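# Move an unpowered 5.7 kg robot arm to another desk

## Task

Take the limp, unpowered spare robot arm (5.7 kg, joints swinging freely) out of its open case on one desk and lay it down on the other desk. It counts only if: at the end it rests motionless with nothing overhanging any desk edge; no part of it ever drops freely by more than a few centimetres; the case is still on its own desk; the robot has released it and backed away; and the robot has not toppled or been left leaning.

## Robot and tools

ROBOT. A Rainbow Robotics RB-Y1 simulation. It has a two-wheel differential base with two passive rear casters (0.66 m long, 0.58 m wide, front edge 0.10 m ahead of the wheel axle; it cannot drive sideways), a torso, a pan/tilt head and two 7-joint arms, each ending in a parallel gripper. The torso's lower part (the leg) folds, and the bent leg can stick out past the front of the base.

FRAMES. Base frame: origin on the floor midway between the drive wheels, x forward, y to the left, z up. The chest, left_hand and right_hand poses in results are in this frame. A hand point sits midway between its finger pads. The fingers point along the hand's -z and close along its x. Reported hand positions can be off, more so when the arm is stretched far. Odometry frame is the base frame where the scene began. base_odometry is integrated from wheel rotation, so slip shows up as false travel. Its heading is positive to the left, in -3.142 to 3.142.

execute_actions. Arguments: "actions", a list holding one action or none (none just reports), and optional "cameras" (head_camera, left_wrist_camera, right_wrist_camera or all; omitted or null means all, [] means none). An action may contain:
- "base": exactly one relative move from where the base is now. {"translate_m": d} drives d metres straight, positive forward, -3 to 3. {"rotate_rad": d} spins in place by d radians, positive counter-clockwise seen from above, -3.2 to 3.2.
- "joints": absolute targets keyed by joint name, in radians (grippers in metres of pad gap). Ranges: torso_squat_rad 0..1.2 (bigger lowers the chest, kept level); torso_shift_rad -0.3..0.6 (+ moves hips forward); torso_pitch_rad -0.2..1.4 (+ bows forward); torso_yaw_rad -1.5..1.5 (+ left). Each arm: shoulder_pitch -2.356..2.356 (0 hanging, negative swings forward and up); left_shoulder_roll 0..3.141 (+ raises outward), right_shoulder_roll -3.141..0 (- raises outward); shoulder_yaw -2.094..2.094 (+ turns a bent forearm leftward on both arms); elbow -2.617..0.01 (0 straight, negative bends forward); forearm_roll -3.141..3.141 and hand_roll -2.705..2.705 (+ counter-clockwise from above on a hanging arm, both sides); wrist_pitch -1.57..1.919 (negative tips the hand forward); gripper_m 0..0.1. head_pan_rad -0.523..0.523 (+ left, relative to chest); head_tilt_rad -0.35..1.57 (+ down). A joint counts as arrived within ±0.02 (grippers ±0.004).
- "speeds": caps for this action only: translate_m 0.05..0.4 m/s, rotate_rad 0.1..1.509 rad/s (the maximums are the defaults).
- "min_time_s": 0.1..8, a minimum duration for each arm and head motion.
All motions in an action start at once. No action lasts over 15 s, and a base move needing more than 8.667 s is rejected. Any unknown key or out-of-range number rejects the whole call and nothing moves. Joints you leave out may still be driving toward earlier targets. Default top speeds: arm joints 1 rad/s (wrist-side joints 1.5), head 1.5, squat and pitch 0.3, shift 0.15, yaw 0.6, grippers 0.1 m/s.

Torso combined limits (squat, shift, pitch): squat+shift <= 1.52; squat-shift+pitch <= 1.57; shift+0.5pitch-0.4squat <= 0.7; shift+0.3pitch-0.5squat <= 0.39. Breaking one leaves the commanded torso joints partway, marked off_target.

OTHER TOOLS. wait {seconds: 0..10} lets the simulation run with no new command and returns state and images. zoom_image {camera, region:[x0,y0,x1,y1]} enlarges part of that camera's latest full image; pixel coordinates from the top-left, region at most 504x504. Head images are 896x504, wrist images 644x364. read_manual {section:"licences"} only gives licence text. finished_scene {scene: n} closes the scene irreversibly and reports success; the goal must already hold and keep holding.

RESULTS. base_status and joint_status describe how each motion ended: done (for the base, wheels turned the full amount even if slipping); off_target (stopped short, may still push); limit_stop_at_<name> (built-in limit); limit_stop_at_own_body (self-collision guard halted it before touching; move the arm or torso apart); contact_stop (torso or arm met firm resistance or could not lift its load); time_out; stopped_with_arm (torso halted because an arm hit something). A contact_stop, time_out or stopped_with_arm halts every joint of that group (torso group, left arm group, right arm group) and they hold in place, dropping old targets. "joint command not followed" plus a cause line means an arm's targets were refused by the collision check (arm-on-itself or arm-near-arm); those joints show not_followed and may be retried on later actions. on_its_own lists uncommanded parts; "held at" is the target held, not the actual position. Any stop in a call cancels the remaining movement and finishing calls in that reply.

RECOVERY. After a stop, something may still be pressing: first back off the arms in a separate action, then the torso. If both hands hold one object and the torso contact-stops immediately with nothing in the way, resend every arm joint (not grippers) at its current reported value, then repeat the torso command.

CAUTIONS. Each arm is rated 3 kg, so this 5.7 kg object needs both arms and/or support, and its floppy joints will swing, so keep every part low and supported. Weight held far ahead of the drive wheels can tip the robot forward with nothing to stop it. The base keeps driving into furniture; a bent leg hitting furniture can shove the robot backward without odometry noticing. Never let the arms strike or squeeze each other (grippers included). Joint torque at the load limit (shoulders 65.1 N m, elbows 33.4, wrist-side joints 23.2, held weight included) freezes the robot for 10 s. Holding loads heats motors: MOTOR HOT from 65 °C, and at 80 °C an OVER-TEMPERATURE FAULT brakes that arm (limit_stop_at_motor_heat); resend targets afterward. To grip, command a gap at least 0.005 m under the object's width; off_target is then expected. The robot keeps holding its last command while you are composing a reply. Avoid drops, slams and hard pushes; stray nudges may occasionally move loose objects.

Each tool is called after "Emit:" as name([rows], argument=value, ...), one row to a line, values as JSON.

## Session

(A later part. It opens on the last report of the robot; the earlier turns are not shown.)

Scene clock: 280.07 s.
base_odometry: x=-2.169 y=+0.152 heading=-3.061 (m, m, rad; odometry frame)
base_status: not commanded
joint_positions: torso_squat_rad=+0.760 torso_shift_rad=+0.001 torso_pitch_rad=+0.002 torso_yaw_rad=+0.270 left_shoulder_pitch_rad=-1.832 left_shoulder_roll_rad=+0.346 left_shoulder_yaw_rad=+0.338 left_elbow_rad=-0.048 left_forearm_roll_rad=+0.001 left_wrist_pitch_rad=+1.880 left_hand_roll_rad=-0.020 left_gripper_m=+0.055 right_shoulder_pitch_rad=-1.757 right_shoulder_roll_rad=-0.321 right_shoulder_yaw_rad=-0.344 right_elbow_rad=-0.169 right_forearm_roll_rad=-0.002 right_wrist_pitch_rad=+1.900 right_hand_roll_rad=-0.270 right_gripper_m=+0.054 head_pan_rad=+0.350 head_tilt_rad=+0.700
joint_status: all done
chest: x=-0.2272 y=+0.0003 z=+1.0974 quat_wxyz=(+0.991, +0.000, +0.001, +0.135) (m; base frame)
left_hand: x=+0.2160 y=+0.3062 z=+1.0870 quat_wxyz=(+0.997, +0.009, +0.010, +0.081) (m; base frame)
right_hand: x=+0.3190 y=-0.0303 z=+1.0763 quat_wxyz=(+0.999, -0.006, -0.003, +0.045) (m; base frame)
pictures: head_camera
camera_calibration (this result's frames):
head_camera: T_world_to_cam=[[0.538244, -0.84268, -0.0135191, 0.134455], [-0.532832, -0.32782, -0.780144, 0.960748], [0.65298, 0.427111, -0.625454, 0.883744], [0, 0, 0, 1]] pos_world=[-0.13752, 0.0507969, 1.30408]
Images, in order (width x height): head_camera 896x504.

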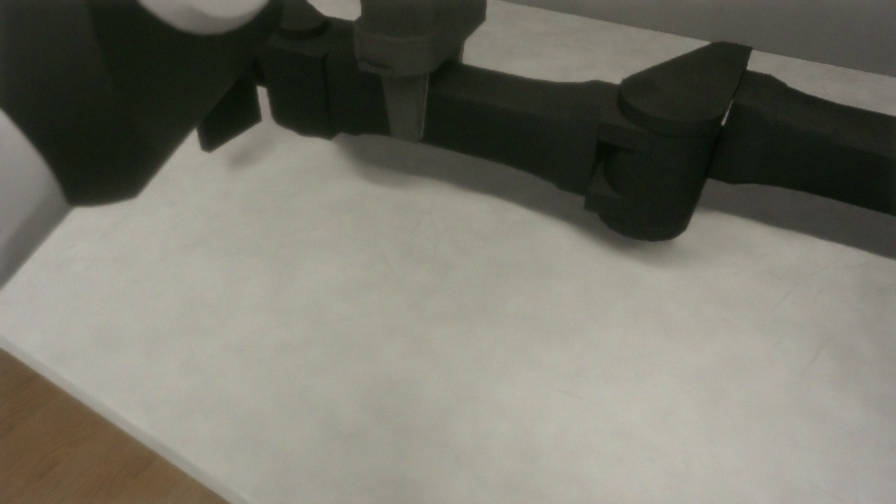

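Emit:
execute_actions([
  {"joints":{"torso_squat_rad":0.8,"head_pan_rad":0.1}},
], cameras=["head_camera"])

Emit:
execute_actions([
  {"joints":{"torso_squat_rad":0.825}},
], cameras=["head_camera"])

Scene clock: 286.20 s.
base_odometry: x=-2.169 y=+0.152 heading=-3.061 (m, m, rad; odometry frame)
base_status: not commanded
joint_positions: torso_squat_rad=+0.800 torso_shift_rad=+0.001 torso_pitch_rad=+0.001 torso_yaw_rad=+0.270 left_shoulder_pitch_rad=-1.832 left_shoulder_roll_rad=+0.346 left_shoulder_yaw_rad=+0.338 left_elbow_rad=-0.048 left_forearm_roll_rad=+0.001 left_wrist_pitch_rad=+1.880 left_hand_roll_rad=-0.020 left_gripper_m=+0.055 right_shoulder_pitch_rad=-1.757 right_shoulder_roll_rad=-0.321 right_shoulder_yaw_rad=-0.344 right_elbow_rad=-0.169 right_forearm_roll_rad=-0.002 right_wrist_pitch_rad=+1.900 right_hand_roll_rad=-0.270 right_gripper_m=+0.054 head_pan_rad=+0.100 head_tilt_rad=+0.700
joint_status: all done
chest: x=-0.2273 y=+0.0003 z=+1.0777 quat_wxyz=(+0.991, +0.000, +0.001, +0.135) (m; base frame)
left_hand: x=+0.2159 y=+0.3062 z=+1.0673 quat_wxyz=(+0.997, +0.009, +0.010, +0.081) (m; base frame)
right_hand: x=+0.3190 y=-0.0302 z=+1.0573 quat_wxyz=(+0.999, -0.006, -0.004, +0.045) (m; base frame)
pictures: head_camera
camera_calibration (this result's frames):
head_camera: T_world_to_cam=[[0.313126, -0.949622, -0.0130586, 0.0880124], [-0.59717, -0.18618, -0.780209, 0.931265], [0.738472, 0.252102, -0.625383, 0.890124], [0, 0, 0, 1]] pos_world=[-0.128767, 0.03256, 1.2844]
Images, in order (width x height): head_camera 896x504.

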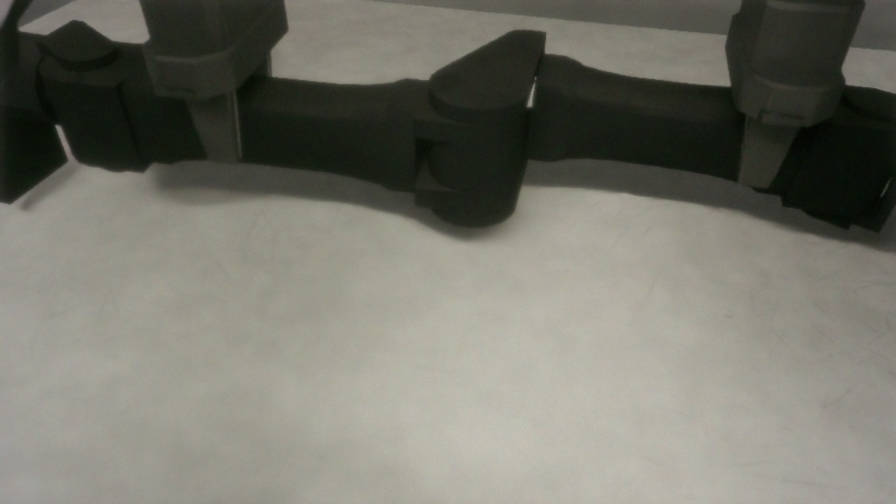

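Scene clock: 286.90 s.
base_odometry: x=-2.169 y=+0.152 heading=-3.061 (m, m, rad; odometry frame)
base_status: not commanded
joint_positions: torso_squat_rad=+0.825 torso_shift_rad=+0.001 torso_pitch_rad=+0.001 torso_yaw_rad=+0.270 left_shoulder_pitch_rad=-1.832 left_shoulder_roll_rad=+0.346 left_shoulder_yaw_rad=+0.338 left_elbow_rad=-0.048 left_forearm_roll_rad=+0.001 left_wrist_pitch_rad=+1.880 left_hand_roll_rad=-0.020 left_gripper_m=+0.055 right_shoulder_pitch_rad=-1.757 right_shoulder_roll_rad=-0.321 right_shoulder_yaw_rad=-0.344 right_elbow_rad=-0.169 right_forearm_roll_rad=-0.002 right_wrist_pitch_rad=+1.900 right_hand_roll_rad=-0.270 right_gripper_m=+0.054 head_pan_rad=+0.100 head_tilt_rad=+0.700
joint_status: all done
chest: x=-0.2273 y=+0.0003 z=+1.0650 quat_wxyz=(+0.991, +0.000, +0.001, +0.135) (m; base frame)
left_hand: x=+0.2159 y=+0.3062 z=+1.0546 quat_wxyz=(+0.997, +0.009, +0.010, +0.081) (m; base frame)
right_hand: x=+0.3190 y=-0.0302 z=+1.0445 quat_wxyz=(+0.999, -0.006, -0.004, +0.045) (m; base frame)
pictures: head_camera
camera_calibration (this result's frames):
head_camera: T_world_to_cam=[[0.313125, -0.949622, -0.0130713, 0.0878513], [-0.5972, -0.18618, -0.780185, 0.92133], [0.738447, 0.252102, -0.625412, 0.882198], [0, 0, 0, 1]] pos_world=[-0.128746, 0.032555, 1.27169]
Images, in order (width x height): head_camera 896x504.

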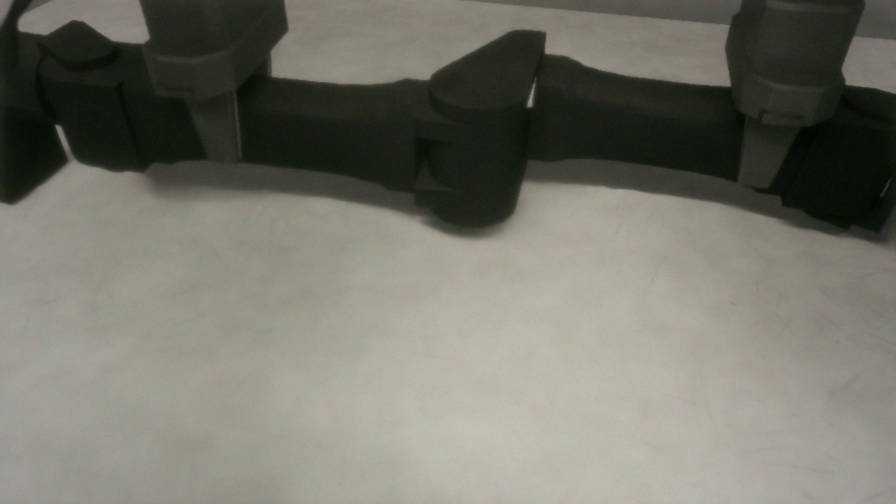

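Emit:
execute_actions([
  {"joints":{"torso_squat_rad":0.835,"right_elbow_rad":-0.12,"right_wrist_pitch_rad":1.85,"head_pan_rad":-0.2},"min_time_s":1},
], cameras=["head_camera"])

Scene clock: 292.33 s.
base_odometry: x=-2.169 y=+0.152 heading=-3.061 (m, m, rad; odometry frame)
base_status: not commanded
joint_positions: torso_squat_rad=+0.835 torso_shift_rad=+0.001 torso_pitch_rad=+0.001 torso_yaw_rad=+0.270 left_shoulder_pitch_rad=-1.832 left_shoulder_roll_rad=+0.346 left_shoulder_yaw_rad=+0.338 left_elbow_rad=-0.049 left_forearm_roll_rad=+0.001 left_wrist_pitch_rad=+1.880 left_hand_roll_rad=-0.020 left_gripper_m=+0.055 right_shoulder_pitch_rad=-1.757 right_shoulder_roll_rad=-0.321 right_shoulder_yaw_rad=-0.344 right_elbow_rad=-0.119 right_forearm_roll_rad=-0.002 right_wrist_pitch_rad=+1.850 right_hand_roll_rad=-0.270 right_gripper_m=+0.054 head_pan_rad=-0.200 head_tilt_rad=+0.700
joint_status: all done
chest: x=-0.2273 y=+0.0003 z=+1.0598 quat_wxyz=(+0.991, +0.000, +0.001, +0.135) (m; base frame)
left_hand: x=+0.2159 y=+0.3063 z=+1.0496 quat_wxyz=(+0.997, +0.009, +0.010, +0.081) (m; base frame)
right_hand: x=+0.3212 y=-0.0296 z=+1.0267 quat_wxyz=(+0.999, -0.006, -0.004, +0.045) (m; base frame)
pictures: head_camera
camera_calibration (this result's frames):
head_camera: T_world_to_cam=[[0.0185167, -0.999748, -0.0126812, 0.0269496], [-0.625473, -0.00168769, -0.780244, 0.910371], [0.780026, 0.0223793, -0.625346, 0.888909], [0, 0, 0, 1]] pos_world=[-0.124459, 0.00858606, 1.26653]
Images, in order (width x height): head_camera 896x504.

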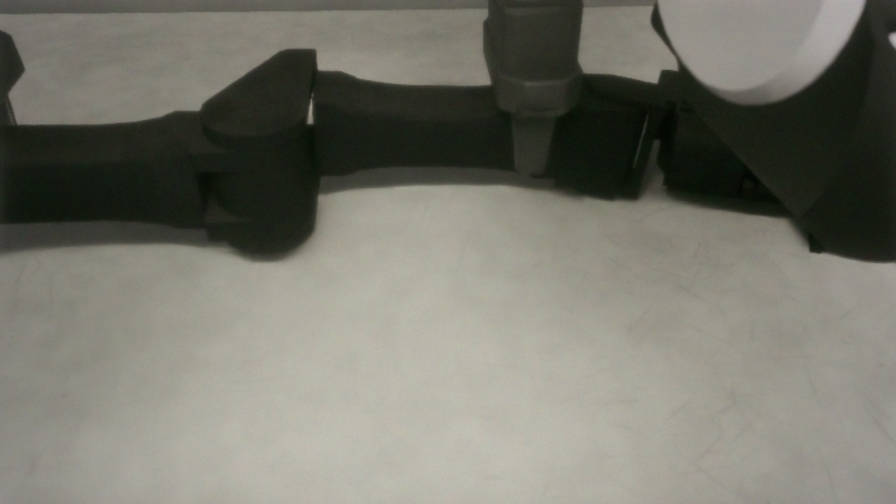

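Still loaded; a bit more.

Emit:
execute_actions([
  {"joints":{"torso_squat_rad":0.85}},
], cameras=["head_camera"])

Scene clock: 295.17 s.
base_odometry: x=-2.169 y=+0.152 heading=-3.061 (m, m, rad; odometry frame)
base_status: not commanded
joint_positions: torso_squat_rad=+0.850 torso_shift_rad=+0.000 torso_pitch_rad=+0.000 torso_yaw_rad=+0.270 left_shoulder_pitch_rad=-1.834 left_shoulder_roll_rad=+0.347 left_shoulder_yaw_rad=+0.338 left_elbow_rad=-0.050 left_forearm_roll_rad=+0.001 left_wrist_pitch_rad=+1.880 left_hand_roll_rad=-0.020 left_gripper_m=+0.055 right_shoulder_pitch_rad=-1.760 right_shoulder_roll_rad=-0.322 right_shoulder_yaw_rad=-0.344 right_elbow_rad=-0.121 right_forearm_roll_rad=-0.001 right_wrist_pitch_rad=+1.850 right_hand_roll_rad=-0.270 right_gripper_m=+0.054 head_pan_rad=-0.200 head_tilt_rad=+0.700
joint_status: all done
chest: x=-0.2280 y=+0.0002 z=+1.0519 quat_wxyz=(+0.991, +0.000, +0.000, +0.135) (m; base frame)
left_hand: x=+0.2156 y=+0.3063 z=+1.0436 quat_wxyz=(+0.997, +0.010, +0.008, +0.081) (m; base frame)
right_hand: x=+0.3212 y=-0.0293 z=+1.0215 quat_wxyz=(+0.999, -0.005, -0.007, +0.045) (m; base frame)
pictures: head_camera
camera_calibration (this result's frames):
head_camera: T_world_to_cam=[[0.0185588, -0.999747, -0.0127259, 0.0268905], [-0.624373, -0.00164754, -0.781124, 0.904971], [0.780906, 0.0224424, -0.624246, 0.883545], [0, 0, 0, 1]] pos_world=[-0.125424, 0.0085458, 1.25879]
Images, in order (width x height): head_camera 896x504.

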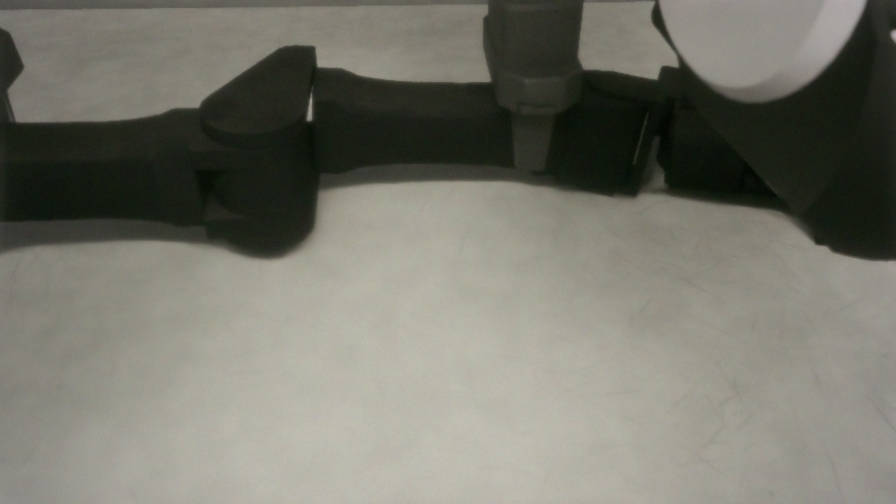

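Emit:
execute_actions([
  {"joints":{"left_gripper_m":0.1,"right_gripper_m":0.1}},
], cameras=[])

Emit:
execute_actions([
  {"joints":{"torso_squat_rad":0.55}},
], cameras=[])

Emit:
execute_actions([
  {"base":{"translate_m":-0.7},"joints":{"head_tilt_rad":0.5}},
], cameras=["head_camera"])

Scene clock: 302.20 s.
base_odometry: x=-2.169 y=+0.152 heading=-3.061 (m, m, rad; odometry frame)
base_status: not commanded
joint_positions: torso_squat_rad=+0.850 torso_shift_rad=+0.000 torso_pitch_rad=+0.000 torso_yaw_rad=+0.270 left_shoulder_pitch_rad=-1.834 left_shoulder_roll_rad=+0.350 left_shoulder_yaw_rad=+0.337 left_elbow_rad=-0.050 left_forearm_roll_rad=+0.000 left_wrist_pitch_rad=+1.880 left_hand_roll_rad=-0.020 left_gripper_m=+0.100 right_shoulder_pitch_rad=-1.758 right_shoulder_roll_rad=-0.325 right_shoulder_yaw_rad=-0.343 right_elbow_rad=-0.120 right_forearm_roll_rad=+0.000 right_wrist_pitch_rad=+1.850 right_hand_roll_rad=-0.270 right_gripper_m=+0.100 head_pan_rad=-0.200 head_tilt_rad=+0.700
joint_status: all done
chest: x=-0.2280 y=+0.0001 z=+1.0519 quat_wxyz=(+0.991, +0.000, +0.000, +0.135) (m; base frame)
left_hand: x=+0.2154 y=+0.3078 z=+1.0443 quat_wxyz=(+0.997, +0.010, +0.007, +0.082) (m; base frame)
right_hand: x=+0.3218 y=-0.0314 z=+1.0210 quat_wxyz=(+0.999, -0.006, -0.006, +0.043) (m; base frame)
pictures: none
No camera images: the call's "cameras" was empty. Leave "cameras" out to get every camera's image.

Scene clock: 304.00 s.
base_odometry: x=-2.169 y=+0.152 heading=-3.061 (m, m, rad; odometry frame)
base_status: not commanded
joint_positions: torso_squat_rad=+0.550 torso_shift_rad=+0.000 torso_pitch_rad=+0.000 torso_yaw_rad=+0.270 left_shoulder_pitch_rad=-1.834 left_shoulder_roll_rad=+0.350 left_shoulder_yaw_rad=+0.337 left_elbow_rad=-0.050 left_forearm_roll_rad=+0.000 left_wrist_pitch_rad=+1.880 left_hand_roll_rad=-0.020 left_gripper_m=+0.100 right_shoulder_pitch_rad=-1.758 right_shoulder_roll_rad=-0.325 right_shoulder_yaw_rad=-0.343 right_elbow_rad=-0.120 right_forearm_roll_rad=+0.000 right_wrist_pitch_rad=+1.850 right_hand_roll_rad=-0.270 right_gripper_m=+0.100 head_pan_rad=-0.200 head_tilt_rad=+0.700
joint_status: all done
chest: x=-0.2278 y=+0.0002 z=+1.1867 quat_wxyz=(+0.991, +0.000, +0.000, +0.135) (m; base frame)
left_hand: x=+0.2156 y=+0.3078 z=+1.1791 quat_wxyz=(+0.997, +0.010, +0.007, +0.082) (m; base frame)
right_hand: x=+0.3219 y=-0.0314 z=+1.1556 quat_wxyz=(+0.999, -0.006, -0.006, +0.043) (m; base frame)
pictures: none
No camera images: the call's "cameras" was empty. Leave "cameras" out to get every camera's image.

Scene clock: 307.20 s.
base_odometry: x=-1.471 y=+0.209 heading=-3.061 (m, m, rad; odometry frame)
base_status: done
joint_positions: torso_squat_rad=+0.550 torso_shift_rad=+0.000 torso_pitch_rad=+0.000 torso_yaw_rad=+0.270 left_shoulder_pitch_rad=-1.834 left_shoulder_roll_rad=+0.350 left_shoulder_yaw_rad=+0.337 left_elbow_rad=-0.050 left_forearm_roll_rad=+0.000 left_wrist_pitch_rad=+1.880 left_hand_roll_rad=-0.020 left_gripper_m=+0.100 right_shoulder_pitch_rad=-1.758 right_shoulder_roll_rad=-0.325 right_shoulder_yaw_rad=-0.343 right_elbow_rad=-0.120 right_forearm_roll_rad=+0.000 right_wrist_pitch_rad=+1.850 right_hand_roll_rad=-0.270 right_gripper_m=+0.100 head_pan_rad=-0.200 head_tilt_rad=+0.500
joint_status: all done
chest: x=-0.2279 y=+0.0002 z=+1.1867 quat_wxyz=(+0.991, +0.000, +0.000, +0.135) (m; base frame)
left_hand: x=+0.2155 y=+0.3079 z=+1.1792 quat_wxyz=(+0.997, +0.010, +0.007, +0.082) (m; base frame)
right_hand: x=+0.3218 y=-0.0314 z=+1.1557 quat_wxyz=(+0.999, -0.006, -0.006, +0.043) (m; base frame)
pictures: head_camera
camera_calibration (this result's frames):
head_camera: T_world_to_cam=[[0.0221361, -0.999492, -0.0229091, 0.0433644], [-0.457325, 0.0102536, -0.889241, 1.19471], [0.889024, 0.0301612, -0.456866, 0.757773], [0, 0, 0, 1]] pos_world=[-0.128266, 0.00823697, 1.40958]
Images, in order (width x height): head_camera 896x504.

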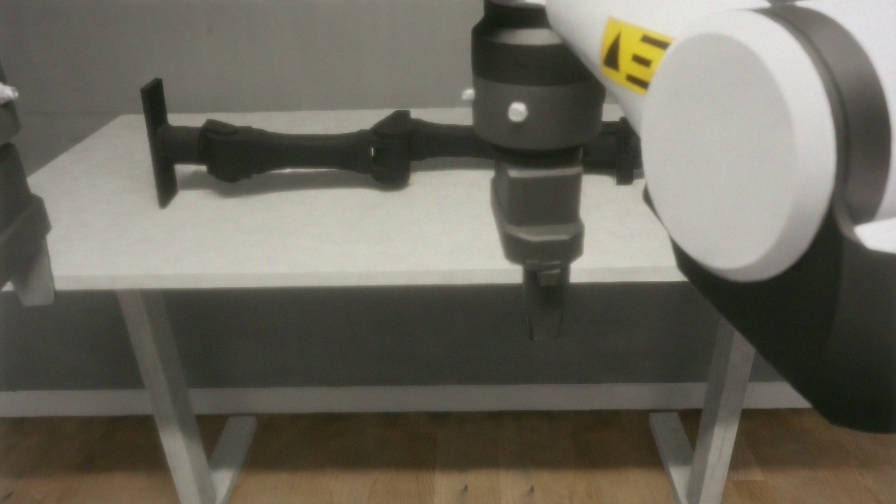

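Emit:
finished_scene(scene=1)

The scene is finished: the task was done.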